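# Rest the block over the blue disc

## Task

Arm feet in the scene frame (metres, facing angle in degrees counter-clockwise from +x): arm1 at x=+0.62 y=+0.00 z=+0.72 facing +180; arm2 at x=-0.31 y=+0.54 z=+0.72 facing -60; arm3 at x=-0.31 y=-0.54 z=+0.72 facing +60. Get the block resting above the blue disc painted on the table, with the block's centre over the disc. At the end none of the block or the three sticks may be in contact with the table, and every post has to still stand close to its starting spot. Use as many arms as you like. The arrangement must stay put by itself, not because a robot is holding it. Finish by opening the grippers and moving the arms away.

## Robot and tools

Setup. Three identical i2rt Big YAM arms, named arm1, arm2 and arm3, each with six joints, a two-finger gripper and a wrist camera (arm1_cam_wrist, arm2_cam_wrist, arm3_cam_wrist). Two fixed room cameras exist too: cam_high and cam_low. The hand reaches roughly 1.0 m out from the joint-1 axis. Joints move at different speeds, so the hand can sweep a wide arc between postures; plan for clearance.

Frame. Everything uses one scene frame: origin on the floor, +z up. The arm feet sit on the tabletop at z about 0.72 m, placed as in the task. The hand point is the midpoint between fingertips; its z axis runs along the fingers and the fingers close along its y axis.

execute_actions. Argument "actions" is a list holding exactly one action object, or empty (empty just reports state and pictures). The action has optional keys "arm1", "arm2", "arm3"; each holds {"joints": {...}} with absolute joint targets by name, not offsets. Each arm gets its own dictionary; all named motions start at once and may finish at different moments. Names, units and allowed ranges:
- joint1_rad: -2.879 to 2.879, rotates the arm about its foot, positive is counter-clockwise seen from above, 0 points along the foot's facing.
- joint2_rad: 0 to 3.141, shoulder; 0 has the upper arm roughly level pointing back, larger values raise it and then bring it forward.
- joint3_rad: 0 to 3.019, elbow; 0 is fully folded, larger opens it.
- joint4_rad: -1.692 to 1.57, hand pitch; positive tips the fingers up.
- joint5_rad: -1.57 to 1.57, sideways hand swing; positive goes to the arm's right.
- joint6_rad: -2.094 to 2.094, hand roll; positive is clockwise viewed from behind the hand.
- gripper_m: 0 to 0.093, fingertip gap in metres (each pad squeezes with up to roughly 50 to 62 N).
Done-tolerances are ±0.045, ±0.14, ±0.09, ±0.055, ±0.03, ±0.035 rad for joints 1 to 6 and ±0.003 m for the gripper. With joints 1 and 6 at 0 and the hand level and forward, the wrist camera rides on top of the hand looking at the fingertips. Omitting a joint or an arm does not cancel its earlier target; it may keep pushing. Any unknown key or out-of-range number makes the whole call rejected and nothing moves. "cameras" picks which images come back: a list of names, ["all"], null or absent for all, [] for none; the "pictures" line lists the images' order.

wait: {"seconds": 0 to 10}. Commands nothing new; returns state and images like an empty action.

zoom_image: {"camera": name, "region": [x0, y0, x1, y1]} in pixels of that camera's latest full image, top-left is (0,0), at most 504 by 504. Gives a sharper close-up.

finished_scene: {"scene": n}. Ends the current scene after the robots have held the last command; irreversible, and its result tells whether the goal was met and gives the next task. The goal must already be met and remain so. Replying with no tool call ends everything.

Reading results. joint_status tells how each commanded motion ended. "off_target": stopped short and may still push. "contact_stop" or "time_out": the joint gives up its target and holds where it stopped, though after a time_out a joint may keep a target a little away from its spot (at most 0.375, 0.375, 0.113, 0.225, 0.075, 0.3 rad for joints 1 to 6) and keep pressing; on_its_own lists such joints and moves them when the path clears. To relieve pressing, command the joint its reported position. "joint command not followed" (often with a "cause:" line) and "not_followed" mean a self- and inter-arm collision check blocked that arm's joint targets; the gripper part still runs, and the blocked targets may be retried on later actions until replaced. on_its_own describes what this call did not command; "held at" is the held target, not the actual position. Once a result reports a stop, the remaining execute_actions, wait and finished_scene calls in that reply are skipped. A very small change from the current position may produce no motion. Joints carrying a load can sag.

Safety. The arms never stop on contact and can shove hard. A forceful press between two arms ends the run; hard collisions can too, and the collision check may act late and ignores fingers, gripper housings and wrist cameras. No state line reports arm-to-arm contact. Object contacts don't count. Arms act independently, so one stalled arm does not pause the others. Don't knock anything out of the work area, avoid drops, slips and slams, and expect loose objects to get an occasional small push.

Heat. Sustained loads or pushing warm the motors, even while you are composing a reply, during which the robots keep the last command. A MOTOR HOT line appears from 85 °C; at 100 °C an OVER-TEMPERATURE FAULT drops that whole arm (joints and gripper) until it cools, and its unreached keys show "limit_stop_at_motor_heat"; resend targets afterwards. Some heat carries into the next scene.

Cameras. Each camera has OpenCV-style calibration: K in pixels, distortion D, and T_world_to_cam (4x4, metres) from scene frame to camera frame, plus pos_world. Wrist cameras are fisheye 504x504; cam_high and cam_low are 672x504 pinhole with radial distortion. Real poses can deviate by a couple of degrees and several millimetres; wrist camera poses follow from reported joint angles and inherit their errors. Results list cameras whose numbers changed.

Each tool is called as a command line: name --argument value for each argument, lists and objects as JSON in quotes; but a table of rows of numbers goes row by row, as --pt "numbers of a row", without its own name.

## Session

execute_actions --actions '[]'

Scene clock: 0.00 s.
Motor temperatures (°C, as the motors report them): arm1=[18 19 17 19 19 17] | arm2=[21 18 19 18 21 18] | arm3=[17 20 20 18 20 19]
arm1.joint_positions: joint1_rad=-0.166 joint2_rad=+0.443 joint3_rad=+1.390 joint4_rad=-1.159 joint5_rad=+0.219 joint6_rad=-0.229 gripper_m=+0.094
arm1.joint_status: not commanded
arm1.hand: x=+0.4655 y=+0.0598 z=+1.3975 quat_wxyz=(-0.214, +0.771, -0.046, -0.598) (m; scene frame)
arm2.joint_positions: joint1_rad=+0.364 joint2_rad=+0.540 joint3_rad=+1.352 joint4_rad=-1.461 joint5_rad=+0.148 joint6_rad=+0.330 gripper_m=+0.094
arm2.joint_status: not commanded
arm2.hand: x=-0.1762 y=+0.3909 z=+1.2623 quat_wxyz=(-0.417, -0.471, -0.763, +0.148) (m; scene frame)
arm3.joint_positions: joint1_rad=-0.293 joint2_rad=+0.528 joint3_rad=+1.457 joint4_rad=-1.207 joint5_rad=-0.243 joint6_rad=-0.155 gripper_m=+0.094
arm3.joint_status: not commanded
arm3.hand: x=-0.1963 y=-0.3710 z=+1.4038 quat_wxyz=(-0.533, +0.423, -0.678, -0.279) (m; scene frame)
pictures: arm1_cam_wrist, arm2_cam_wrist, arm3_cam_wrist, cam_high, cam_low
camera_calibration (this result's frames):
arm1_cam_wrist: T_world_to_cam=[[0.321676, 0.902712, 0.28572, -0.602598], [0.776339, -0.0787014, -0.625383, 0.520078], [-0.542054, 0.422987, -0.726126, 1.36015], [0, 0, 0, 1]] pos_world=[0.527362, 0.00957581, 1.48507]
arm2_cam_wrist: T_world_to_cam=[[-0.840386, -0.514083, -0.171671, 0.265545], [-0.459114, 0.843561, -0.278602, -0.0520306], [0.28804, -0.155316, -0.944939, 1.43052], [0, 0, 0, 1]] pos_world=[-0.212773, 0.402586, 1.38284]
arm3_cam_wrist: T_world_to_cam=[[0.869146, -0.489073, 0.0734378, -0.11184], [-0.341936, -0.701546, -0.62523, 0.561796], [0.357304, 0.518305, -0.776977, 1.47382], [0, 0, 0, 1]] pos_world=[-0.237298, -0.424461, 1.50459]
Images, in order (width x height): arm1_cam_wrist 504x504, arm2_cam_wrist 504x504, arm3_cam_wrist 504x504, cam_high 672x504, cam_low 672x504.

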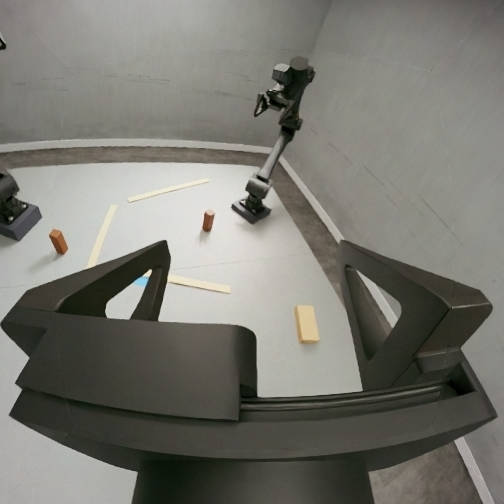

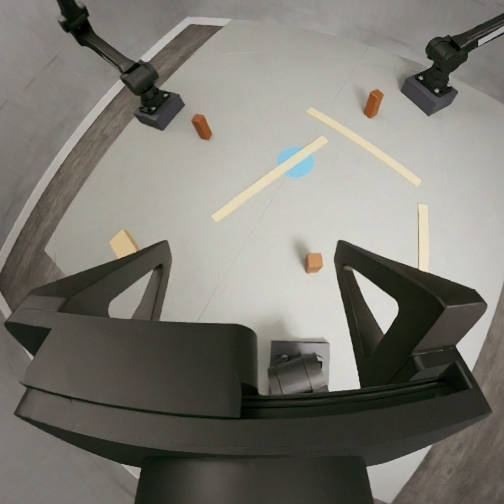

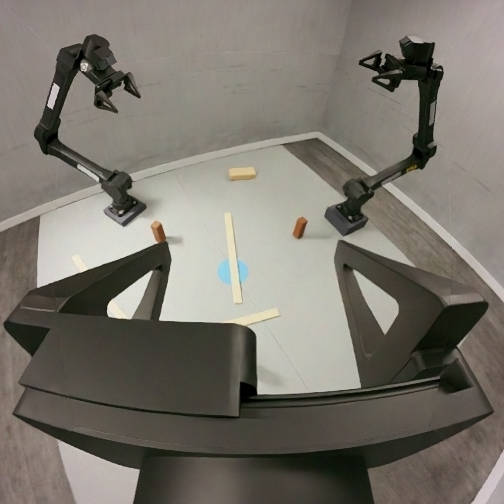

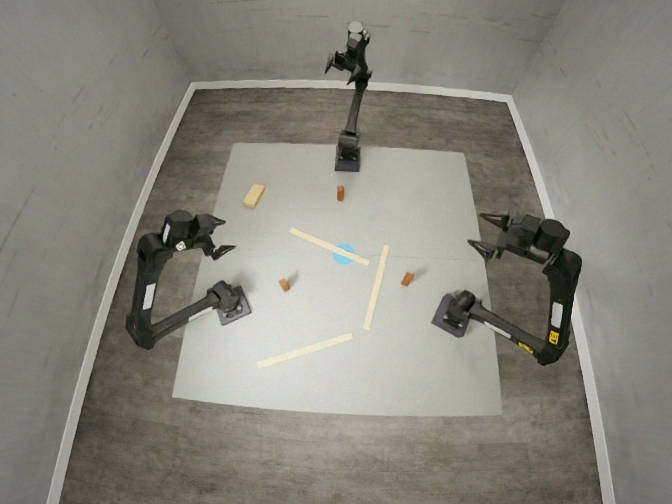

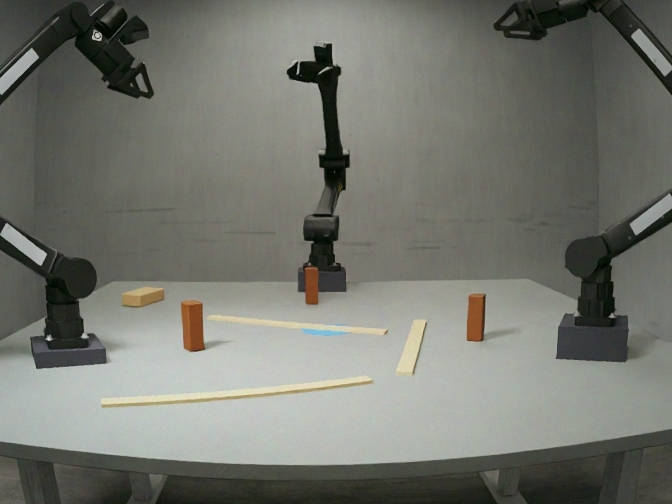

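execute_actions --actions '[{"arm1":{"joints":{"joint1_rad":-0.295,"joint2_rad":1.6,"joint3_rad":1.56,"joint4_rad":-1.07,"joint5_rad":0,"joint6_rad":-1.49,"gripper_m":0.065}},"arm2":{"joints":{"joint1_rad":-1.127,"joint2_rad":1.1,"joint3_rad":0.89,"joint4_rad":-0.96,"joint5_rad":0,"joint6_rad":-1.02,"gripper_m":0.065}},"arm3":{"joints":{"joint1_rad":0.379,"joint2_rad":1.15,"joint3_rad":0.9,"joint4_rad":-0.85,"joint5_rad":0,"joint6_rad":1.655,"gripper_m":0.065}}}]' --cameras '[]'

execute_actions --actions '[{"arm1":{"joints":{"joint2_rad":2.0}},"arm2":{"joints":{"joint2_rad":1.475}},"arm3":{"joints":{"joint2_rad":1.59}}}]'

Scene clock: 3.17 s.
Motor temperatures (°C, as the motors report them): arm1=[18 19 18 19 19 17] | arm2=[21 18 20 18 21 18] | arm3=[17 20 21 18 20 19]
arm1.joint_positions: joint1_rad=-0.286 joint2_rad=+1.603 joint3_rad=+1.545 joint4_rad=-1.083 joint5_rad=+0.004 joint6_rad=-1.474 gripper_m=+0.065
arm1.joint_status: all done
arm1.hand: x=+0.0624 y=+0.1696 z=+1.0492 quat_wxyz=(-0.173, +0.812, +0.542, -0.133) (m; scene frame)
arm2.joint_positions: joint1_rad=-1.126 joint2_rad=+1.105 joint3_rad=+0.885 joint4_rad=-0.972 joint5_rad=+0.001 joint6_rad=-1.012 gripper_m=+0.065
arm2.joint_status: all done
arm2.hand: x=-0.5281 y=+0.2308 z=+0.9398 quat_wxyz=(+0.014, -0.547, -0.816, +0.188) (m; scene frame)
arm3.joint_positions: joint1_rad=+0.382 joint2_rad=+1.157 joint3_rad=+0.860 joint4_rad=-0.869 joint5_rad=-0.003 joint6_rad=+1.640 gripper_m=+0.065
arm3.joint_status: all done
arm3.hand: x=-0.2640 y=-0.1449 z=+0.9503 quat_wxyz=(+0.004, -0.090, -0.976, -0.198) (m; scene frame)
pictures: none
No camera images: the call's "cameras" was empty. Leave "cameras" out to get every camera's image.

Scene clock: 4.40 s.
Motor temperatures (°C, as the motors report them): arm1=[18 19 18 19 19 17] | arm2=[21 18 20 18 21 18] | arm3=[17 21 22 18 20 19]
arm1.joint_positions: joint1_rad=-0.286 joint2_rad=+2.029 joint3_rad=+1.545 joint4_rad=-1.082 joint5_rad=+0.004 joint6_rad=-1.474 gripper_m=+0.065
arm1.joint_status: all done
arm1.hand: x=+0.0570 y=+0.1737 z=+0.8046 quat_wxyz=(-0.010, +0.832, +0.555, +0.000) (m; scene frame)
arm2.joint_positions: joint1_rad=-1.126 joint2_rad=+1.484 joint3_rad=+0.885 joint4_rad=-0.972 joint5_rad=+0.001 joint6_rad=-1.012 gripper_m=+0.065
arm2.joint_status: all done
arm2.hand: x=-0.5275 y=+0.2349 z=+0.8049 quat_wxyz=(+0.008, -0.558, -0.830, +0.001) (m; scene frame)
arm3.joint_positions: joint1_rad=+0.382 joint2_rad=+1.606 joint3_rad=+0.860 joint4_rad=-0.866 joint5_rad=-0.003 joint6_rad=+1.641 gripper_m=+0.065
arm3.joint_status: all done
arm3.hand: x=-0.2685 y=-0.1658 z=+0.7858 quat_wxyz=(+0.008, -0.090, -0.996, +0.023) (m; scene frame)
pictures: arm1_cam_wrist, arm2_cam_wrist, arm3_cam_wrist, cam_high, cam_low
camera_calibration (this result's frames):
arm1_cam_wrist: T_world_to_cam=[[-0.928078, 0.372126, 0.0138752, -0.0225377], [0.300296, 0.725861, 0.618828, -0.638291], [0.220211, 0.578487, -0.785404, 0.637276], [0, 0, 0, 1]] pos_world=[0.0304247, 0.103042, 0.895824]
arm2_cam_wrist: T_world_to_cam=[[-0.926961, -0.37512, 0.00532138, -0.409151], [-0.299877, 0.749402, 0.590313, -0.802474], [-0.225426, 0.545602, -0.807157, 0.52884], [0, 0, 0, 1]] pos_world=[-0.500696, 0.159359, 0.902745]
arm3_cam_wrist: T_world_to_cam=[[-0.18023, -0.982274, 0.0515229, -0.249611], [-0.792637, 0.176053, 0.583723, -0.6308], [-0.582447, 0.0643655, -0.810316, 0.611669], [0, 0, 0, 1]] pos_world=[-0.188718, -0.173503, 0.876718]
Images, in order (width x height): arm1_cam_wrist 504x504, arm2_cam_wrist 504x504, arm3_cam_wrist 504x504, cam_high 672x504, cam_low 672x504.

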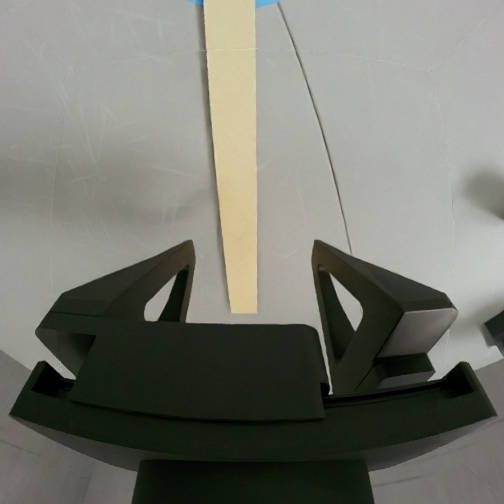

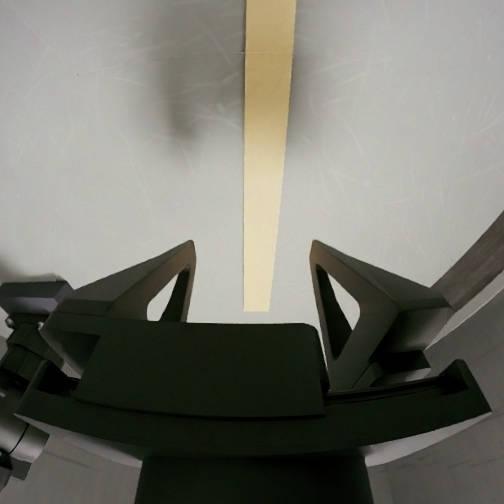

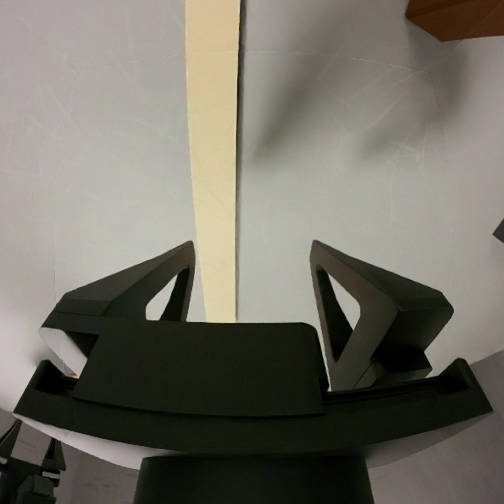

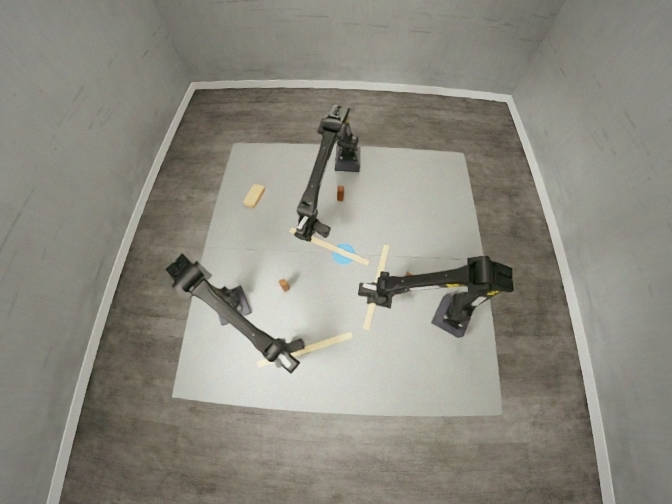

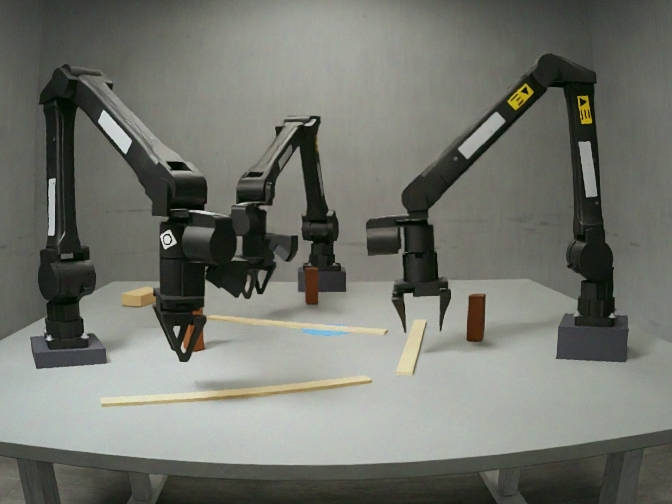

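execute_actions --actions '[{"arm1":{"joints":{"joint1_rad":-0.36,"joint2_rad":2.055,"joint3_rad":1.48,"joint4_rad":-0.93,"joint6_rad":-1.557}},"arm2":{"joints":{"joint1_rad":-1.185,"joint2_rad":1.57,"joint3_rad":0.802,"joint4_rad":-0.745,"joint6_rad":-1.05}},"arm3":{"joints":{"joint1_rad":0.455,"joint2_rad":1.68,"joint3_rad":0.925,"joint4_rad":-0.668,"joint6_rad":1.728}}}]' --cameras '["arm1_cam_wrist","arm2_cam_wrist","arm3_cam_wrist","cam_high"]'

Scene clock: 6.23 s.
Motor temperatures (°C, as the motors report them): arm1=[18 20 19 19 19 17] | arm2=[21 18 20 18 21 18] | arm3=[17 21 22 18 20 19]
arm1.joint_positions: joint1_rad=-0.366 joint2_rad=+2.044 joint3_rad=+1.483 joint4_rad=-0.947 joint5_rad=+0.002 joint6_rad=-1.541 gripper_m=+0.065
arm1.joint_status: all done
arm1.hand: x=+0.0683 y=+0.2199 z=+0.7764 quat_wxyz=(-0.033, +0.835, +0.549, -0.017) (m; scene frame)
arm2.joint_positions: joint1_rad=-1.185 joint2_rad=+1.577 joint3_rad=+0.802 joint4_rad=-0.759 joint5_rad=+0.001 joint6_rad=-1.041 gripper_m=+0.065
arm2.joint_status: all done
arm2.hand: x=-0.5469 y=+0.2472 z=+0.7485 quat_wxyz=(+0.009, -0.570, -0.821, +0.019) (m; scene frame)
arm3.joint_positions: joint1_rad=+0.459 joint2_rad=+1.684 joint3_rad=+0.888 joint4_rad=-0.687 joint5_rad=-0.002 joint6_rad=+1.713 gripper_m=+0.065
arm3.joint_status: all done
arm3.hand: x=-0.2959 y=-0.1163 z=+0.7655 quat_wxyz=(+0.010, -0.088, -0.995, -0.041) (m; scene frame)
pictures: arm1_cam_wrist, arm2_cam_wrist, arm3_cam_wrist, cam_high
camera_calibration (this result's frames):
arm1_cam_wrist: T_world_to_cam=[[-0.920915, 0.383125, 0.0716292, -0.0765467], [0.34307, 0.709564, 0.615485, -0.654557], [0.184982, 0.591383, -0.784887, 0.585084], [0, 0, 0, 1]] pos_world=[0.0458357, 0.147768, 0.867577]
arm2_cam_wrist: T_world_to_cam=[[-0.936895, -0.347625, 0.0372108, -0.458333], [-0.264537, 0.774472, 0.574642, -0.759348], [-0.228579, 0.528535, -0.817559, 0.482493], [0, 0, 0, 1]] pos_world=[-0.519998, 0.173751, 0.847874]
arm3_cam_wrist: T_world_to_cam=[[-0.177127, -0.981198, -0.0766575, -0.105788], [-0.798003, 0.0975944, 0.594699, -0.668483], [-0.576036, 0.16651, -0.800286, 0.582203], [0, 0, 0, 1]] pos_world=[-0.21682, -0.135502, 0.855366]
Images, in order (width x height): arm1_cam_wrist 504x504, arm2_cam_wrist 504x504, arm3_cam_wrist 504x504, cam_high 672x504.

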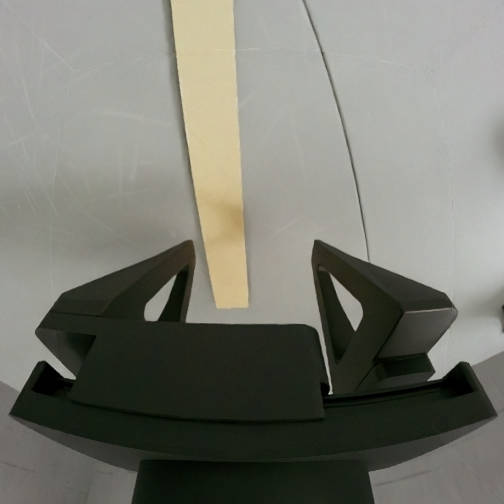

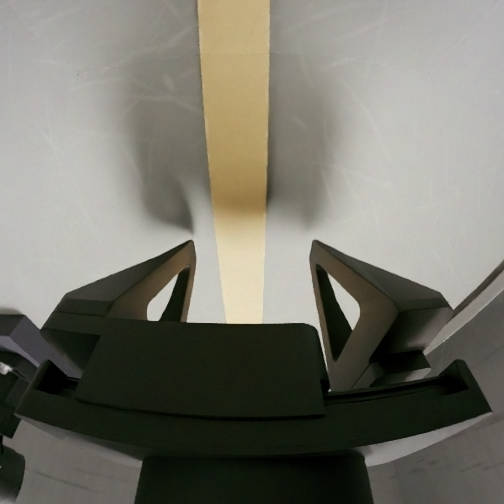

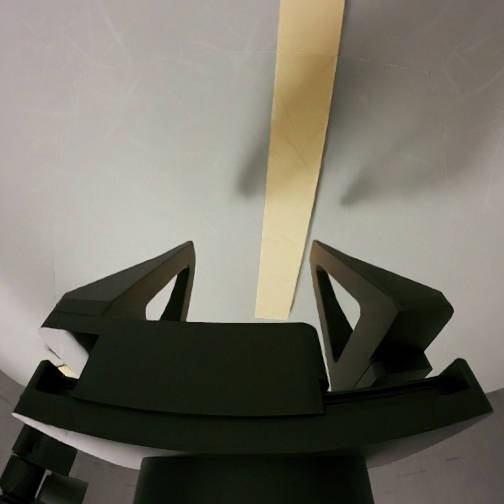

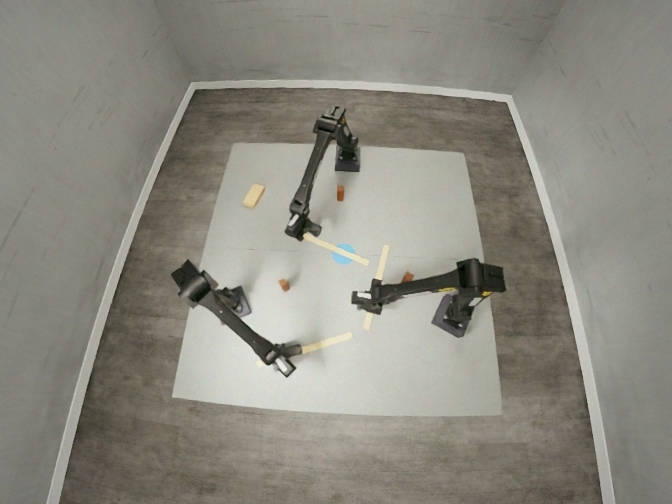

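execute_actions --actions '[{"arm1":{"joints":{"joint2_rad":2.11,"joint4_rad":-0.955}},"arm2":{"joints":{"joint2_rad":1.61}},"arm3":{"joints":{"joint2_rad":1.75,"joint4_rad":-0.71}}}]' --cameras '["arm1_cam_wrist","arm2_cam_wrist","arm3_cam_wrist"]'

Scene clock: 7.50 s.
Motor temperatures (°C, as the motors report them): arm1=[18 20 19 19 19 17] | arm2=[21 18 20 18 21 18] | arm3=[17 21 22 18 20 19]
arm1.joint_positions: joint1_rad=-0.366 joint2_rad=+2.104 joint3_rad=+1.483 joint4_rad=-0.947 joint5_rad=+0.002 joint6_rad=-1.542 gripper_m=+0.065
arm1.joint_status: all done
arm1.hand: x=+0.0770 y=+0.2167 z=+0.7423 quat_wxyz=(-0.009, +0.835, +0.550, +0.000) (m; scene frame)
arm2.joint_positions: joint1_rad=-1.185 joint2_rad=+1.601 joint3_rad=+0.802 joint4_rad=-0.759 joint5_rad=+0.001 joint6_rad=-1.042 gripper_m=+0.065
arm2.joint_status: all done
arm2.hand: x=-0.5450 y=+0.2498 z=+0.7402 quat_wxyz=(+0.008, -0.570, -0.822, +0.007) (m; scene frame)
arm3.joint_positions: joint1_rad=+0.459 joint2_rad=+1.755 joint3_rad=+0.889 joint4_rad=-0.695 joint5_rad=-0.002 joint6_rad=+1.714 gripper_m=+0.065
arm3.joint_status: all done
arm3.hand: x=-0.2967 y=-0.1297 z=+0.7376 quat_wxyz=(+0.008, -0.088, -0.996, -0.001) (m; scene frame)
pictures: arm1_cam_wrist, arm2_cam_wrist, arm3_cam_wrist
camera_calibration (this result's frames):
arm1_cam_wrist: T_world_to_cam=[[-0.923193, 0.384156, 0.0118051, -0.0205782], [0.308812, 0.723141, 0.61782, -0.636373], [0.228803, 0.574013, -0.786231, 0.559975], [0, 0, 0, 1]] pos_world=[0.0493978, 0.14666, 0.833677]
arm2_cam_wrist: T_world_to_cam=[[-0.937286, -0.348156, 0.0168315, -0.440269], [-0.273225, 0.763829, 0.584734, -0.765621], [-0.216435, 0.543464, -0.81105, 0.47285], [0, 0, 0, 1]] pos_world=[-0.519503, 0.174544, 0.8386]
arm3_cam_wrist: T_world_to_cam=[[-0.176529, -0.984294, 0.00179351, -0.179302], [-0.796487, 0.143917, 0.587279, -0.639337], [-0.578313, 0.102243, -0.809383, 0.55934], [0, 0, 0, 1]] pos_world=[-0.217402, -0.141663, 0.82851]
Images, in order (width x height): arm1_cam_wrist 504x504, arm2_cam_wrist 504x504, arm3_cam_wrist 504x504.

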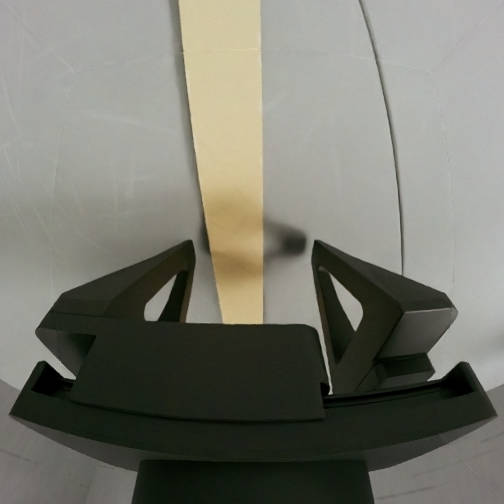

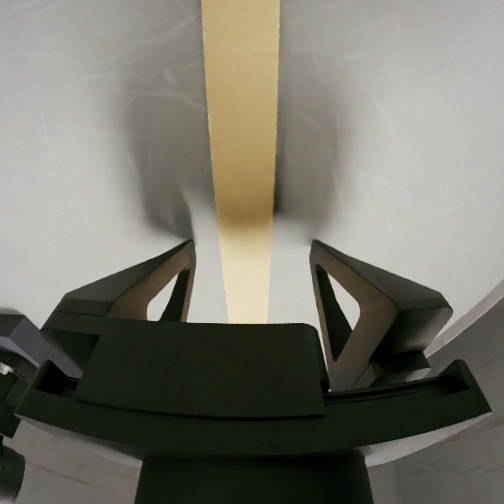

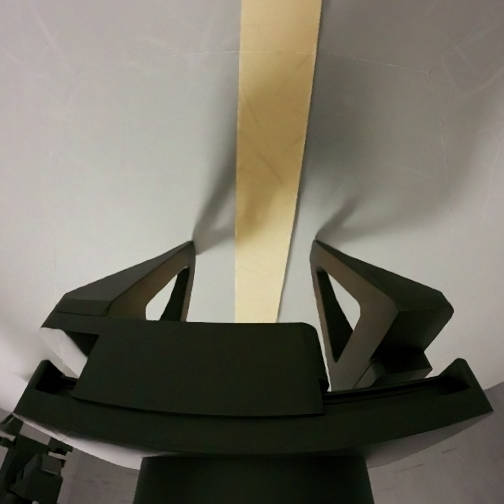

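execute_actions --actions '[{"arm1":{"joints":{"joint3_rad":1.452}},"arm2":{"joints":{"joint2_rad":1.628}},"arm3":{"joints":{"gripper_m":0.015}}}]' --cameras '["arm1_cam_wrist","arm2_cam_wrist"]'

Scene clock: 8.37 s.
Motor temperatures (°C, as the motors report them): arm1=[18 20 19 19 19 17] | arm2=[21 18 20 18 21 18] | arm3=[17 21 22 18 20 19]
arm1.joint_positions: joint1_rad=-0.366 joint2_rad=+2.104 joint3_rad=+1.468 joint4_rad=-0.947 joint5_rad=+0.002 joint6_rad=-1.542 gripper_m=+0.065
arm1.joint_status: all done
arm1.hand: x=+0.0836 y=+0.2142 z=+0.7376 quat_wxyz=(-0.003, +0.835, +0.550, +0.005) (m; scene frame)
arm2.joint_positions: joint1_rad=-1.185 joint2_rad=+1.617 joint3_rad=+0.802 joint4_rad=-0.759 joint5_rad=+0.001 joint6_rad=-1.042 gripper_m=+0.065
arm2.joint_status: all done
arm2.hand: x=-0.5435 y=+0.2517 z=+0.7345 quat_wxyz=(+0.008, -0.570, -0.822, -0.001) (m; scene frame)
arm3.joint_positions: joint1_rad=+0.459 joint2_rad=+1.755 joint3_rad=+0.889 joint4_rad=-0.696 joint5_rad=-0.002 joint6_rad=+1.715 gripper_m=+0.026
arm3.joint_status: gripper_m off_target (ended at +0.026, target +0.015)
arm3.hand: x=-0.2967 y=-0.1298 z=+0.7376 quat_wxyz=(+0.008, -0.089, -0.996, -0.001) (m; scene frame)
pictures: arm1_cam_wrist, arm2_cam_wrist
camera_calibration (this result's frames):
arm1_cam_wrist: T_world_to_cam=[[-0.923203, 0.384298, -0.00345097, -0.00217279], [0.30014, 0.72658, 0.61806, -0.633789], [0.240026, 0.569559, -0.786124, 0.556129], [0, 0, 0, 1]] pos_world=[0.0547339, 0.144585, 0.828898]
arm2_cam_wrist: T_world_to_cam=[[-0.93747, -0.348057, 0.00269187, -0.427904], [-0.279138, 0.756417, 0.591536, -0.769682], [-0.207924, 0.553796, -0.806274, 0.466016], [0, 0, 0, 1]] pos_world=[-0.519098, 0.175188, 0.832183]
Images, in order (width x height): arm1_cam_wrist 504x504, arm2_cam_wrist 504x504.

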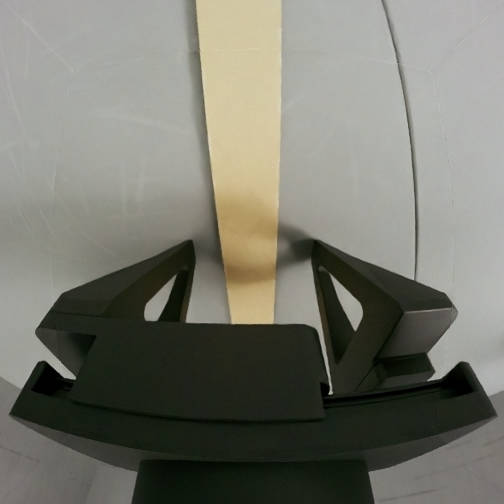

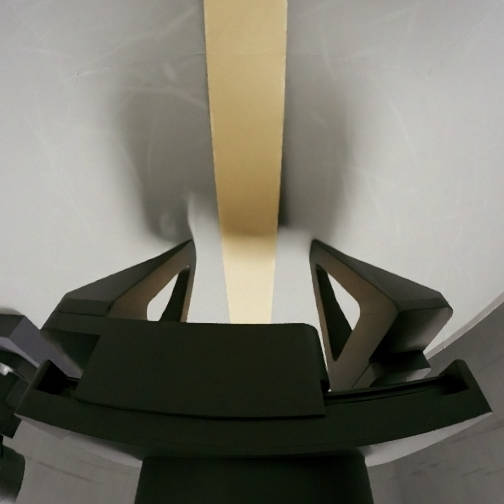

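execute_actions --actions '[{"arm1":{"joints":{"joint2_rad":2.122}},"arm2":{"joints":{"joint2_rad":1.638}},"arm3":{"joints":{"joint2_rad":1.344,"joint4_rad":-1.05}}}]' --cameras '[]'

execute_actions --actions '[{"arm1":{"joints":{"gripper_m":0.015}},"arm2":{"joints":{"gripper_m":0.015}},"arm3":{"joints":{"joint1_rad":-0.9,"joint6_rad":0.6}}}]' --cameras '[]'

execute_actions --actions '[{"arm1":{"joints":{"joint2_rad":1.6,"joint4_rad":-1.42}},"arm2":{"joints":{"joint2_rad":1.2,"joint4_rad":-1.12}},"arm3":{"joints":{"joint6_rad":-0.065,"joint4_rad":-1.0}}}]' --cameras '["cam_low","cam_high"]'

Scene clock: 10.20 s.
Motor temperatures (°C, as the motors report them): arm1=[18 20 19 19 19 17] | arm2=[21 18 20 18 21 18] | arm3=[17 21 23 18 20 19]
arm1.joint_positions: joint1_rad=-0.366 joint2_rad=+2.104 joint3_rad=+1.468 joint4_rad=-0.947 joint5_rad=+0.002 joint6_rad=-1.542 gripper_m=+0.065
arm1.joint_status: all done
arm1.hand: x=+0.0836 y=+0.2142 z=+0.7376 quat_wxyz=(-0.003, +0.835, +0.550, +0.005) (m; scene frame)
arm2.joint_positions: joint1_rad=-1.185 joint2_rad=+1.619 joint3_rad=+0.802 joint4_rad=-0.758 joint5_rad=+0.001 joint6_rad=-1.042 gripper_m=+0.065
arm2.joint_status: all done
arm2.hand: x=-0.5435 y=+0.2518 z=+0.7338 quat_wxyz=(+0.008, -0.570, -0.822, -0.001) (m; scene frame)
arm3.joint_positions: joint1_rad=+0.459 joint2_rad=+1.339 joint3_rad=+0.889 joint4_rad=-1.034 joint5_rad=-0.002 joint6_rad=+1.715 gripper_m=+0.026
arm3.joint_status: all done
arm3.hand: x=-0.2960 y=-0.1706 z=+0.8881 quat_wxyz=(+0.010, -0.089, -0.995, -0.040) (m; scene frame)
pictures: none
No camera images: the call's "cameras" was empty. Leave "cameras" out to get every camera's image.

Scene clock: 12.17 s.
Motor temperatures (°C, as the motors report them): arm1=[18 20 19 19 19 17] | arm2=[21 18 20 18 21 18] | arm3=[17 21 23 18 20 19]
arm1.joint_positions: joint1_rad=-0.366 joint2_rad=+2.104 joint3_rad=+1.466 joint4_rad=-0.947 joint5_rad=+0.002 joint6_rad=-1.543 gripper_m=+0.027
arm1.joint_status: gripper_m off_target (ended at +0.027, target +0.015)
arm1.hand: x=+0.0845 y=+0.2138 z=+0.7370 quat_wxyz=(-0.002, +0.835, +0.550, +0.005) (m; scene frame)
arm2.joint_positions: joint1_rad=-1.185 joint2_rad=+1.621 joint3_rad=+0.802 joint4_rad=-0.756 joint5_rad=+0.001 joint6_rad=-1.043 gripper_m=+0.027
arm2.joint_status: gripper_m off_target (ended at +0.027, target +0.015)
arm2.hand: x=-0.5437 y=+0.2516 z=+0.7331 quat_wxyz=(+0.008, -0.569, -0.822, -0.001) (m; scene frame)
arm3.joint_positions: joint1_rad=-0.902 joint2_rad=+1.343 joint3_rad=+0.889 joint4_rad=-1.034 joint5_rad=-0.001 joint6_rad=+0.615 gripper_m=+0.026
arm3.joint_status: all done
arm3.hand: x=+0.0517 y=-0.4726 z=+0.8832 quat_wxyz=(-0.031, -0.218, -0.975, -0.013) (m; scene frame)
pictures: none
No camera images: the call's "cameras" was empty. Leave "cameras" out to get every camera's image.

Scene clock: 13.80 s.
Motor temperatures (°C, as the motors report them): arm1=[18 21 19 19 19 17] | arm2=[21 18 20 18 21 18] | arm3=[17 21 24 18 20 19]
arm1.joint_positions: joint1_rad=-0.366 joint2_rad=+1.593 joint3_rad=+1.438 joint4_rad=-1.407 joint5_rad=+0.002 joint6_rad=-1.543 gripper_m=+0.027
arm1.joint_status: all done
arm1.hand: x=+0.1777 y=+0.1746 z=+0.9904 quat_wxyz=(-0.011, +0.835, +0.550, -0.001) (m; scene frame)
arm2.joint_positions: joint1_rad=-1.185 joint2_rad=+1.192 joint3_rad=+0.802 joint4_rad=-1.109 joint5_rad=+0.001 joint6_rad=-1.043 gripper_m=+0.027
arm2.joint_status: all done
arm2.hand: x=-0.5085 y=+0.2916 z=+0.8696 quat_wxyz=(+0.010, -0.569, -0.822, +0.036) (m; scene frame)
arm3.joint_positions: joint1_rad=-0.902 joint2_rad=+1.343 joint3_rad=+0.889 joint4_rad=-1.021 joint5_rad=-0.001 joint6_rad=-0.050 gripper_m=+0.027
arm3.joint_status: all done
arm3.hand: x=+0.0550 y=-0.4721 z=+0.8834 quat_wxyz=(-0.040, +0.113, -0.993, -0.002) (m; scene frame)
pictures: cam_high, cam_low
Images, in order (width x height): cam_high 672x504, cam_low 672x504.

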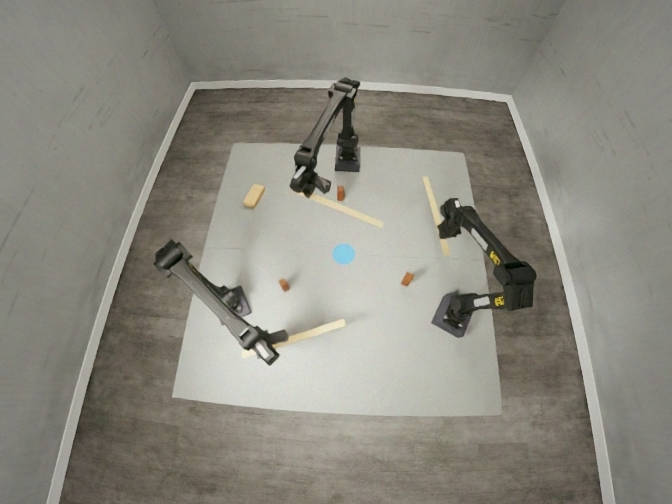

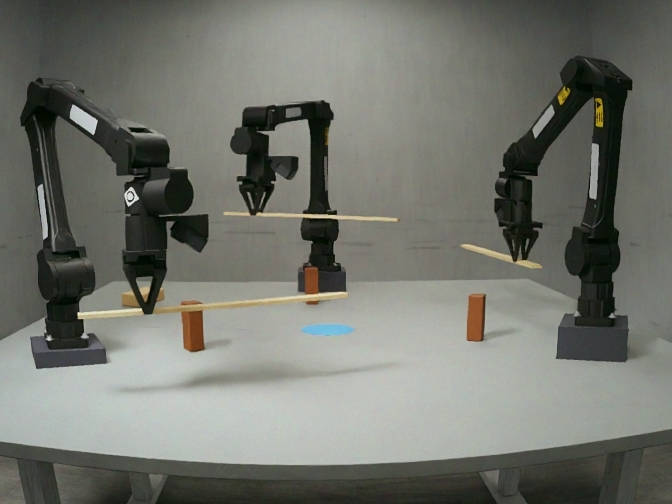

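execute_actions --actions '[{"arm1":{"joints":{"joint1_rad":-0.07,"joint2_rad":1.22,"joint3_rad":0.96,"joint4_rad":-1.2,"joint6_rad":-0.065}},"arm2":{"joints":{"joint2_rad":1.22,"joint3_rad":0.98,"joint4_rad":-1.1}}}]' --cameras '[]'

execute_actions --actions '[{"arm2":{"joints":{"joint1_rad":-0.081,"joint6_rad":-0.14,"joint4_rad":-1.05,"joint2_rad":1.27}}}]' --cameras '[]'

execute_actions --actions '[{"arm2":{"joints":{"joint2_rad":1.37,"joint3_rad":0.93,"joint4_rad":-0.955}},"arm1":{"joints":{"joint2_rad":1.32,"joint3_rad":0.92,"joint4_rad":-1.05}}}]' --cameras '["cam_low","cam_high","arm2_cam_wrist"]'

zoom_image --camera "cam_low" --region '[150, 200, 400, 360]'

zoom_image --camera "cam_high" --region '[270, 170, 390, 300]'

Scene clock: 16.43 s.
Motor temperatures (°C, as the motors report them): arm1=[18 20 19 19 19 17] | arm2=[21 18 21 18 21 18] | arm3=[17 21 24 18 20 19]
arm1.joint_positions: joint1_rad=-0.056 joint2_rad=+1.216 joint3_rad=+0.956 joint4_rad=-1.220 joint5_rad=+0.000 joint6_rad=-0.081 gripper_m=+0.027
arm1.joint_status: all done
arm1.hand: x=+0.2765 y=+0.0219 z=+0.9513 quat_wxyz=(-0.009, +0.999, +0.007, -0.049) (m; scene frame)
arm2.joint_positions: joint1_rad=-1.185 joint2_rad=+1.222 joint3_rad=+0.942 joint4_rad=-1.107 joint5_rad=+0.001 joint6_rad=-1.043 gripper_m=+0.027
arm2.joint_status: all done
arm2.hand: x=-0.5411 y=+0.2506 z=+0.9151 quat_wxyz=(+0.015, -0.566, -0.819, +0.092) (m; scene frame)
arm3.joint_positions: joint1_rad=-0.902 joint2_rad=+1.343 joint3_rad=+0.889 joint4_rad=-1.021 joint5_rad=-0.001 joint6_rad=-0.051 gripper_m=+0.027
arm3.joint_status: not commanded
arm3.hand: x=+0.0550 y=-0.4721 z=+0.8834 quat_wxyz=(-0.040, +0.113, -0.993, -0.002) (m; scene frame)
pictures: none
No camera images: the call's "cameras" was empty. Leave "cameras" out to get every camera's image.

Scene clock: 18.27 s.
Motor temperatures (°C, as the motors report them): arm1=[18 20 20 19 19 17] | arm2=[21 18 22 18 21 18] | arm3=[17 21 25 18 20 19]
arm1.joint_positions: joint1_rad=-0.056 joint2_rad=+1.216 joint3_rad=+0.956 joint4_rad=-1.220 joint5_rad=+0.000 joint6_rad=-0.081 gripper_m=+0.027
arm1.joint_status: not commanded
arm1.hand: x=+0.2765 y=+0.0219 z=+0.9513 quat_wxyz=(-0.009, +0.999, +0.007, -0.049) (m; scene frame)
arm2.joint_positions: joint1_rad=-0.081 joint2_rad=+1.272 joint3_rad=+0.942 joint4_rad=-1.061 joint5_rad=+0.000 joint6_rad=-0.149 gripper_m=+0.027
arm2.joint_status: all done
arm2.hand: x=-0.1530 y=+0.1882 z=+0.8940 quat_wxyz=(-0.064, -0.478, -0.874, +0.054) (m; scene frame)
arm3.joint_positions: joint1_rad=-0.902 joint2_rad=+1.343 joint3_rad=+0.889 joint4_rad=-1.021 joint5_rad=-0.001 joint6_rad=-0.051 gripper_m=+0.027
arm3.joint_status: not commanded
arm3.hand: x=+0.0550 y=-0.4721 z=+0.8834 quat_wxyz=(-0.040, +0.113, -0.993, -0.002) (m; scene frame)
pictures: none
No camera images: the call's "cameras" was empty. Leave "cameras" out to get every camera's image.

Scene clock: 19.13 s.
Motor temperatures (°C, as the motors report them): arm1=[18 20 20 19 19 17] | arm2=[21 18 22 18 21 18] | arm3=[17 21 25 18 20 19]
arm1.joint_positions: joint1_rad=-0.056 joint2_rad=+1.328 joint3_rad=+0.918 joint4_rad=-1.070 joint5_rad=+0.000 joint6_rad=-0.081 gripper_m=+0.027
arm1.joint_status: all done
arm1.hand: x=+0.2524 y=+0.0241 z=+0.9025 quat_wxyz=(-0.009, +0.999, +0.007, -0.049) (m; scene frame)
arm2.joint_positions: joint1_rad=-0.081 joint2_rad=+1.379 joint3_rad=+0.933 joint4_rad=-0.971 joint5_rad=+0.000 joint6_rad=-0.149 gripper_m=+0.027
arm2.joint_status: all done
arm2.hand: x=-0.1462 y=+0.1722 z=+0.8545 quat_wxyz=(-0.054, -0.478, -0.875, +0.046) (m; scene frame)
arm3.joint_positions: joint1_rad=-0.902 joint2_rad=+1.343 joint3_rad=+0.889 joint4_rad=-1.021 joint5_rad=-0.001 joint6_rad=-0.051 gripper_m=+0.027
arm3.joint_status: not commanded
arm3.hand: x=+0.0550 y=-0.4721 z=+0.8834 quat_wxyz=(-0.040, +0.113, -0.993, -0.002) (m; scene frame)
pictures: arm2_cam_wrist, cam_high, cam_low
camera_calibration (this result's frames):
arm2_cam_wrist: T_world_to_cam=[[-0.843518, -0.536549, 0.0243374, -0.0557675], [-0.466421, 0.75423, 0.462157, -0.58604], [-0.266326, 0.378486, -0.886464, 0.779636], [0, 0, 0, 1]] pos_world=[-0.112745, 0.117006, 0.963319]
Images, in order (width x height): arm2_cam_wrist 504x504, cam_high 672x504, cam_low 672x504.

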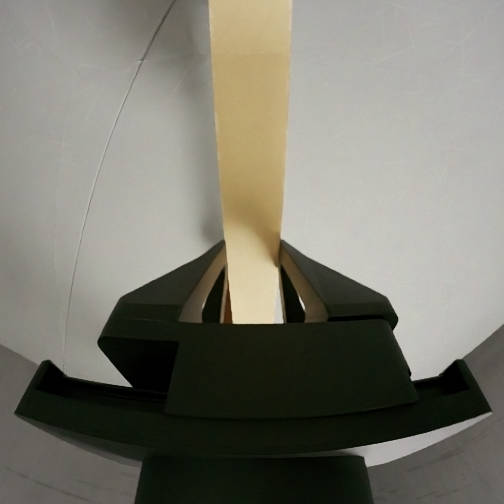

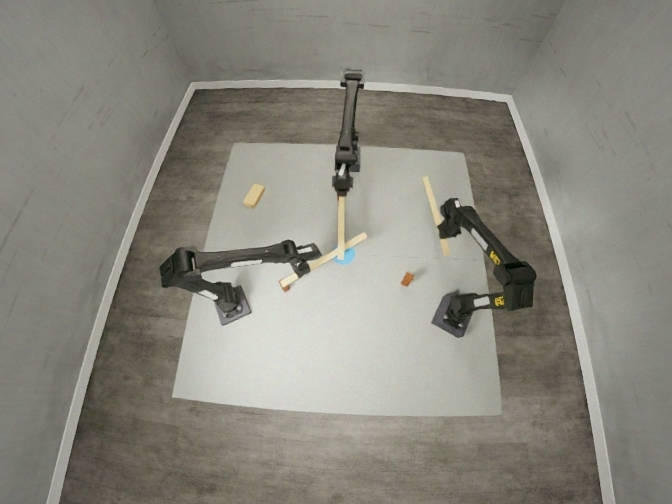

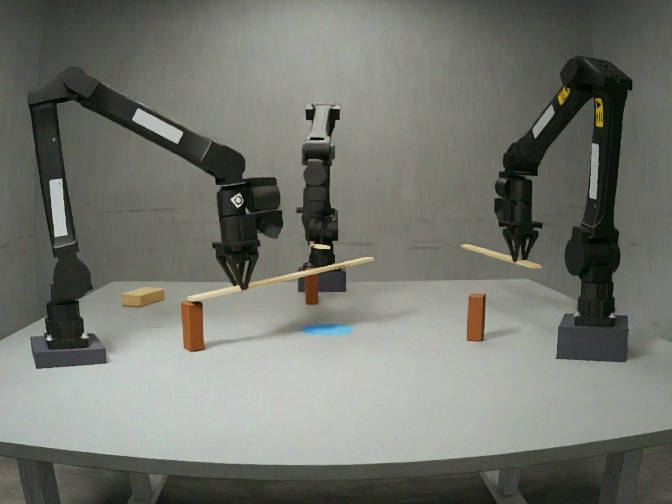

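Region (150, 200, 400, 360) of cam_low's 672x504 image, scaled by 2.016, with more detail than that image has; it fills the top 323 rows of this view, and the rest is white.

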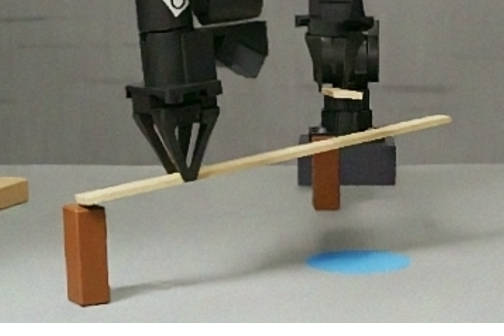

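Region (270, 170, 390, 300) of cam_high's 672x504 image, scaled by 3.877, with more detail than that image has; it fills the left 465 columns of this view, and the rest is white.

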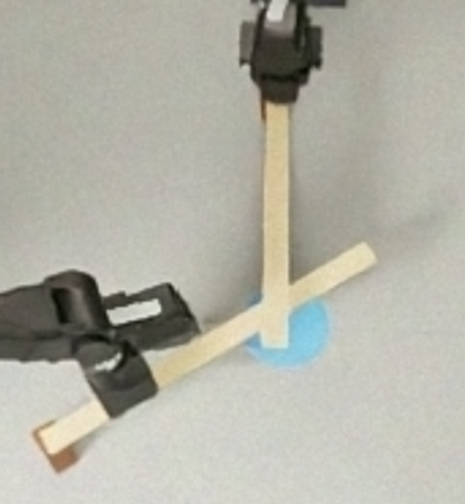

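execute_actions --actions '[{"arm2":{"joints":{"joint6_rad":-0.105}},"arm1":{"joints":{"joint1_rad":-0.078,"joint6_rad":0.005}}}]' --cameras '[]'

execute_actions --actions '[{"arm1":{"joints":{"joint2_rad":1.367,"joint3_rad":0.84,"joint4_rad":-0.90}}}]' --cameras '["cam_low","cam_high","arm1_cam_wrist"]'

zoom_image --camera "cam_low" --region '[230, 210, 400, 320]'

zoom_image --camera "cam_high" --region '[270, 170, 390, 300]'

Scene clock: 21.73 s.
Motor temperatures (°C, as the motors report them): arm1=[18 20 20 19 19 17] | arm2=[21 18 22 18 21 18] | arm3=[17 21 25 18 20 19]
arm1.joint_positions: joint1_rad=-0.065 joint2_rad=+1.328 joint3_rad=+0.918 joint4_rad=-1.070 joint5_rad=+0.000 joint6_rad=-0.011 gripper_m=+0.027
arm1.joint_status: all done
arm1.hand: x=+0.2527 y=+0.0274 z=+0.9025 quat_wxyz=(-0.008, +0.998, -0.032, -0.049) (m; scene frame)
arm2.joint_positions: joint1_rad=-0.081 joint2_rad=+1.379 joint3_rad=+0.933 joint4_rad=-0.971 joint5_rad=+0.000 joint6_rad=-0.114 gripper_m=+0.027
arm2.joint_status: all done
arm2.hand: x=-0.1462 y=+0.1722 z=+0.8545 quat_wxyz=(-0.055, -0.494, -0.867, +0.045) (m; scene frame)
arm3.joint_positions: joint1_rad=-0.902 joint2_rad=+1.343 joint3_rad=+0.889 joint4_rad=-1.021 joint5_rad=-0.001 joint6_rad=-0.051 gripper_m=+0.027
arm3.joint_status: not commanded
arm3.hand: x=+0.0550 y=-0.4721 z=+0.8834 quat_wxyz=(-0.040, +0.113, -0.993, -0.002) (m; scene frame)
pictures: none
No camera images: the call's "cameras" was empty. Leave "cameras" out to get every camera's image.

Scene clock: 22.57 s.
Motor temperatures (°C, as the motors report them): arm1=[18 20 20 19 19 17] | arm2=[21 18 22 18 21 18] | arm3=[17 21 25 18 20 19]
arm1.joint_positions: joint1_rad=-0.065 joint2_rad=+1.366 joint3_rad=+0.835 joint4_rad=-0.921 joint5_rad=+0.000 joint6_rad=-0.011 gripper_m=+0.027
arm1.joint_status: all done
arm1.hand: x=+0.2519 y=+0.0279 z=+0.8627 quat_wxyz=(-0.008, +0.997, -0.033, -0.063) (m; scene frame)
arm2.joint_positions: joint1_rad=-0.081 joint2_rad=+1.379 joint3_rad=+0.933 joint4_rad=-0.971 joint5_rad=+0.000 joint6_rad=-0.113 gripper_m=+0.027
arm2.joint_status: not commanded
arm2.hand: x=-0.1462 y=+0.1722 z=+0.8545 quat_wxyz=(-0.055, -0.494, -0.867, +0.045) (m; scene frame)
arm3.joint_positions: joint1_rad=-0.902 joint2_rad=+1.343 joint3_rad=+0.889 joint4_rad=-1.021 joint5_rad=-0.001 joint6_rad=-0.051 gripper_m=+0.027
arm3.joint_status: not commanded
arm3.hand: x=+0.0550 y=-0.4721 z=+0.8834 quat_wxyz=(-0.040, +0.113, -0.993, -0.002) (m; scene frame)
pictures: arm1_cam_wrist, cam_high, cam_low
camera_calibration (this result's frames):
arm1_cam_wrist: T_world_to_cam=[[0.0533678, 0.998503, 0.0119852, -0.0512402], [0.861817, -0.0521182, 0.504535, -0.648114], [0.504404, -0.0165969, -0.863308, 0.736502], [0, 0, 0, 1]] pos_world=[0.189795, 0.0296086, 0.963439]
Images, in order (width x height): arm1_cam_wrist 504x504, cam_high 672x504, cam_low 672x504.

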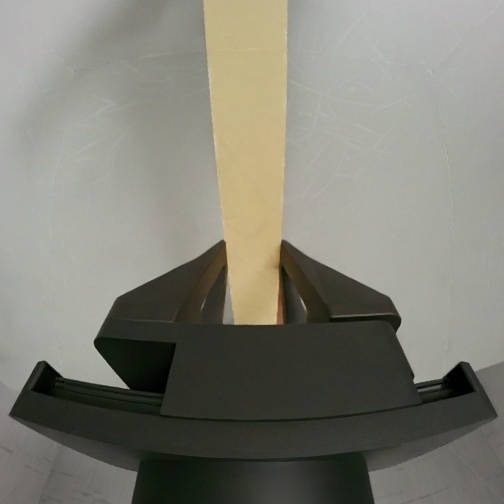

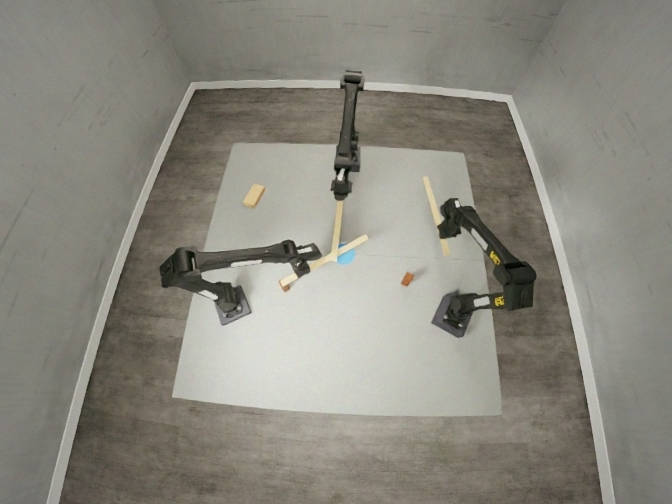

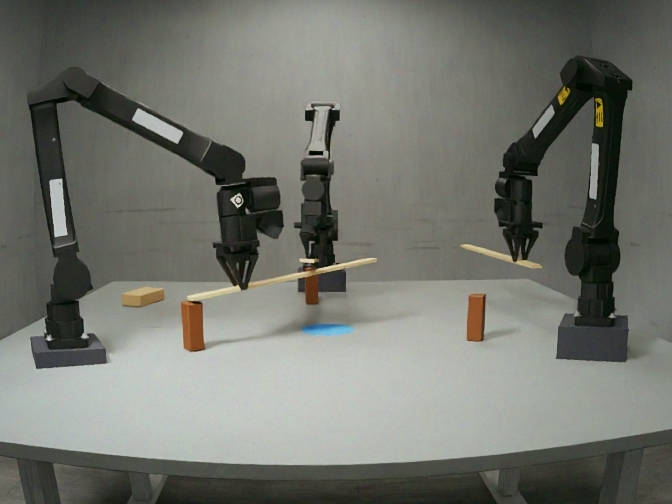

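Region (230, 210, 400, 320) of cam_low's 672x504 image, scaled by 2.965, with more detail than that image has; it fills the top 326 rows of this view, and the rest is white.

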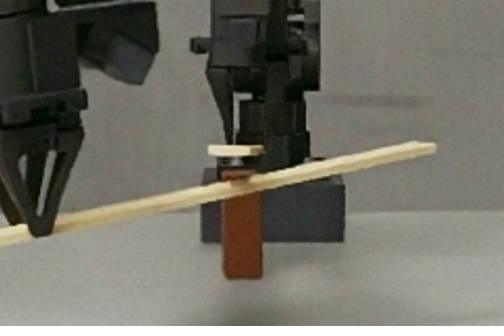

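Region (270, 170, 390, 300) of cam_high's 672x504 image, scaled by 3.877, with more detail than that image has; it fills the left 465 columns of this view, and the rest is white.

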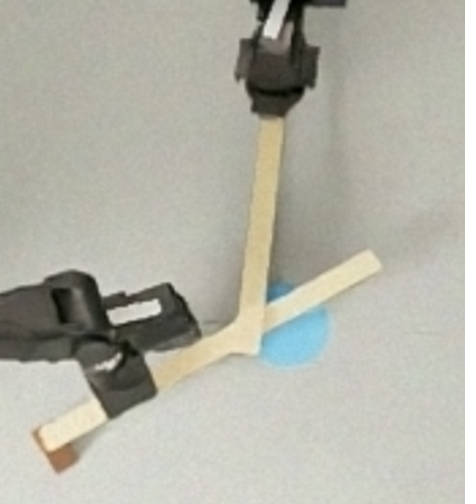

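execute_actions --actions '[{"arm1":{"joints":{"joint1_rad":-0.088,"joint2_rad":1.39,"joint3_rad":0.803,"joint4_rad":-0.862}}}]' --cameras '["cam_low"]'

zoom_image --camera "cam_low" --region '[230, 210, 400, 320]'

Scene clock: 23.77 s.
Motor temperatures (°C, as the motors report them): arm1=[18 20 20 19 19 17] | arm2=[21 18 22 18 21 18] | arm3=[17 21 26 18 20 19]
arm1.joint_positions: joint1_rad=-0.075 joint2_rad=+1.381 joint3_rad=+0.804 joint4_rad=-0.883 joint5_rad=+0.000 joint6_rad=-0.010 gripper_m=+0.027
arm1.joint_status: all done
arm1.hand: x=+0.2575 y=+0.0314 z=+0.8474 quat_wxyz=(-0.009, +0.997, -0.038, -0.059) (m; scene frame)
arm2.joint_positions: joint1_rad=-0.081 joint2_rad=+1.379 joint3_rad=+0.933 joint4_rad=-0.971 joint5_rad=+0.000 joint6_rad=-0.113 gripper_m=+0.027
arm2.joint_status: not commanded
arm2.hand: x=-0.1462 y=+0.1722 z=+0.8545 quat_wxyz=(-0.055, -0.494, -0.867, +0.045) (m; scene frame)
arm3.joint_positions: joint1_rad=-0.902 joint2_rad=+1.343 joint3_rad=+0.889 joint4_rad=-1.021 joint5_rad=-0.001 joint6_rad=-0.051 gripper_m=+0.027
arm3.joint_status: not commanded
arm3.hand: x=+0.0550 y=-0.4721 z=+0.8834 quat_wxyz=(-0.040, +0.113, -0.993, -0.002) (m; scene frame)
pictures: cam_low
Images, in order (width x height): cam_low 672x504.

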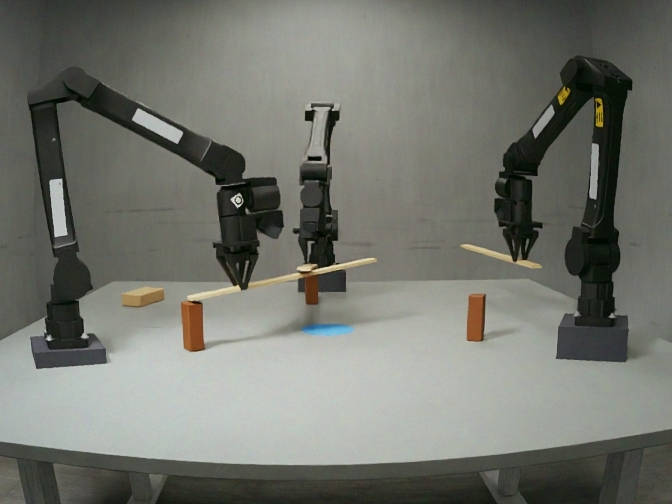

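Region (230, 210, 400, 320) of cam_low's 672x504 image, scaled by 2.965, with more detail than that image has; it fills the top 326 rows of this view, and the rest is white.

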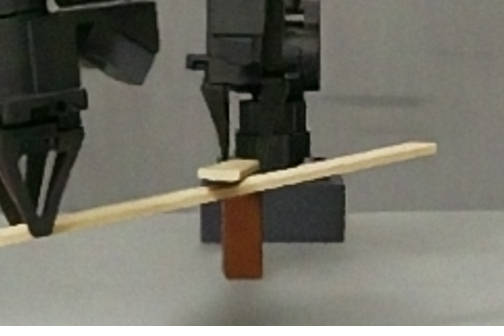

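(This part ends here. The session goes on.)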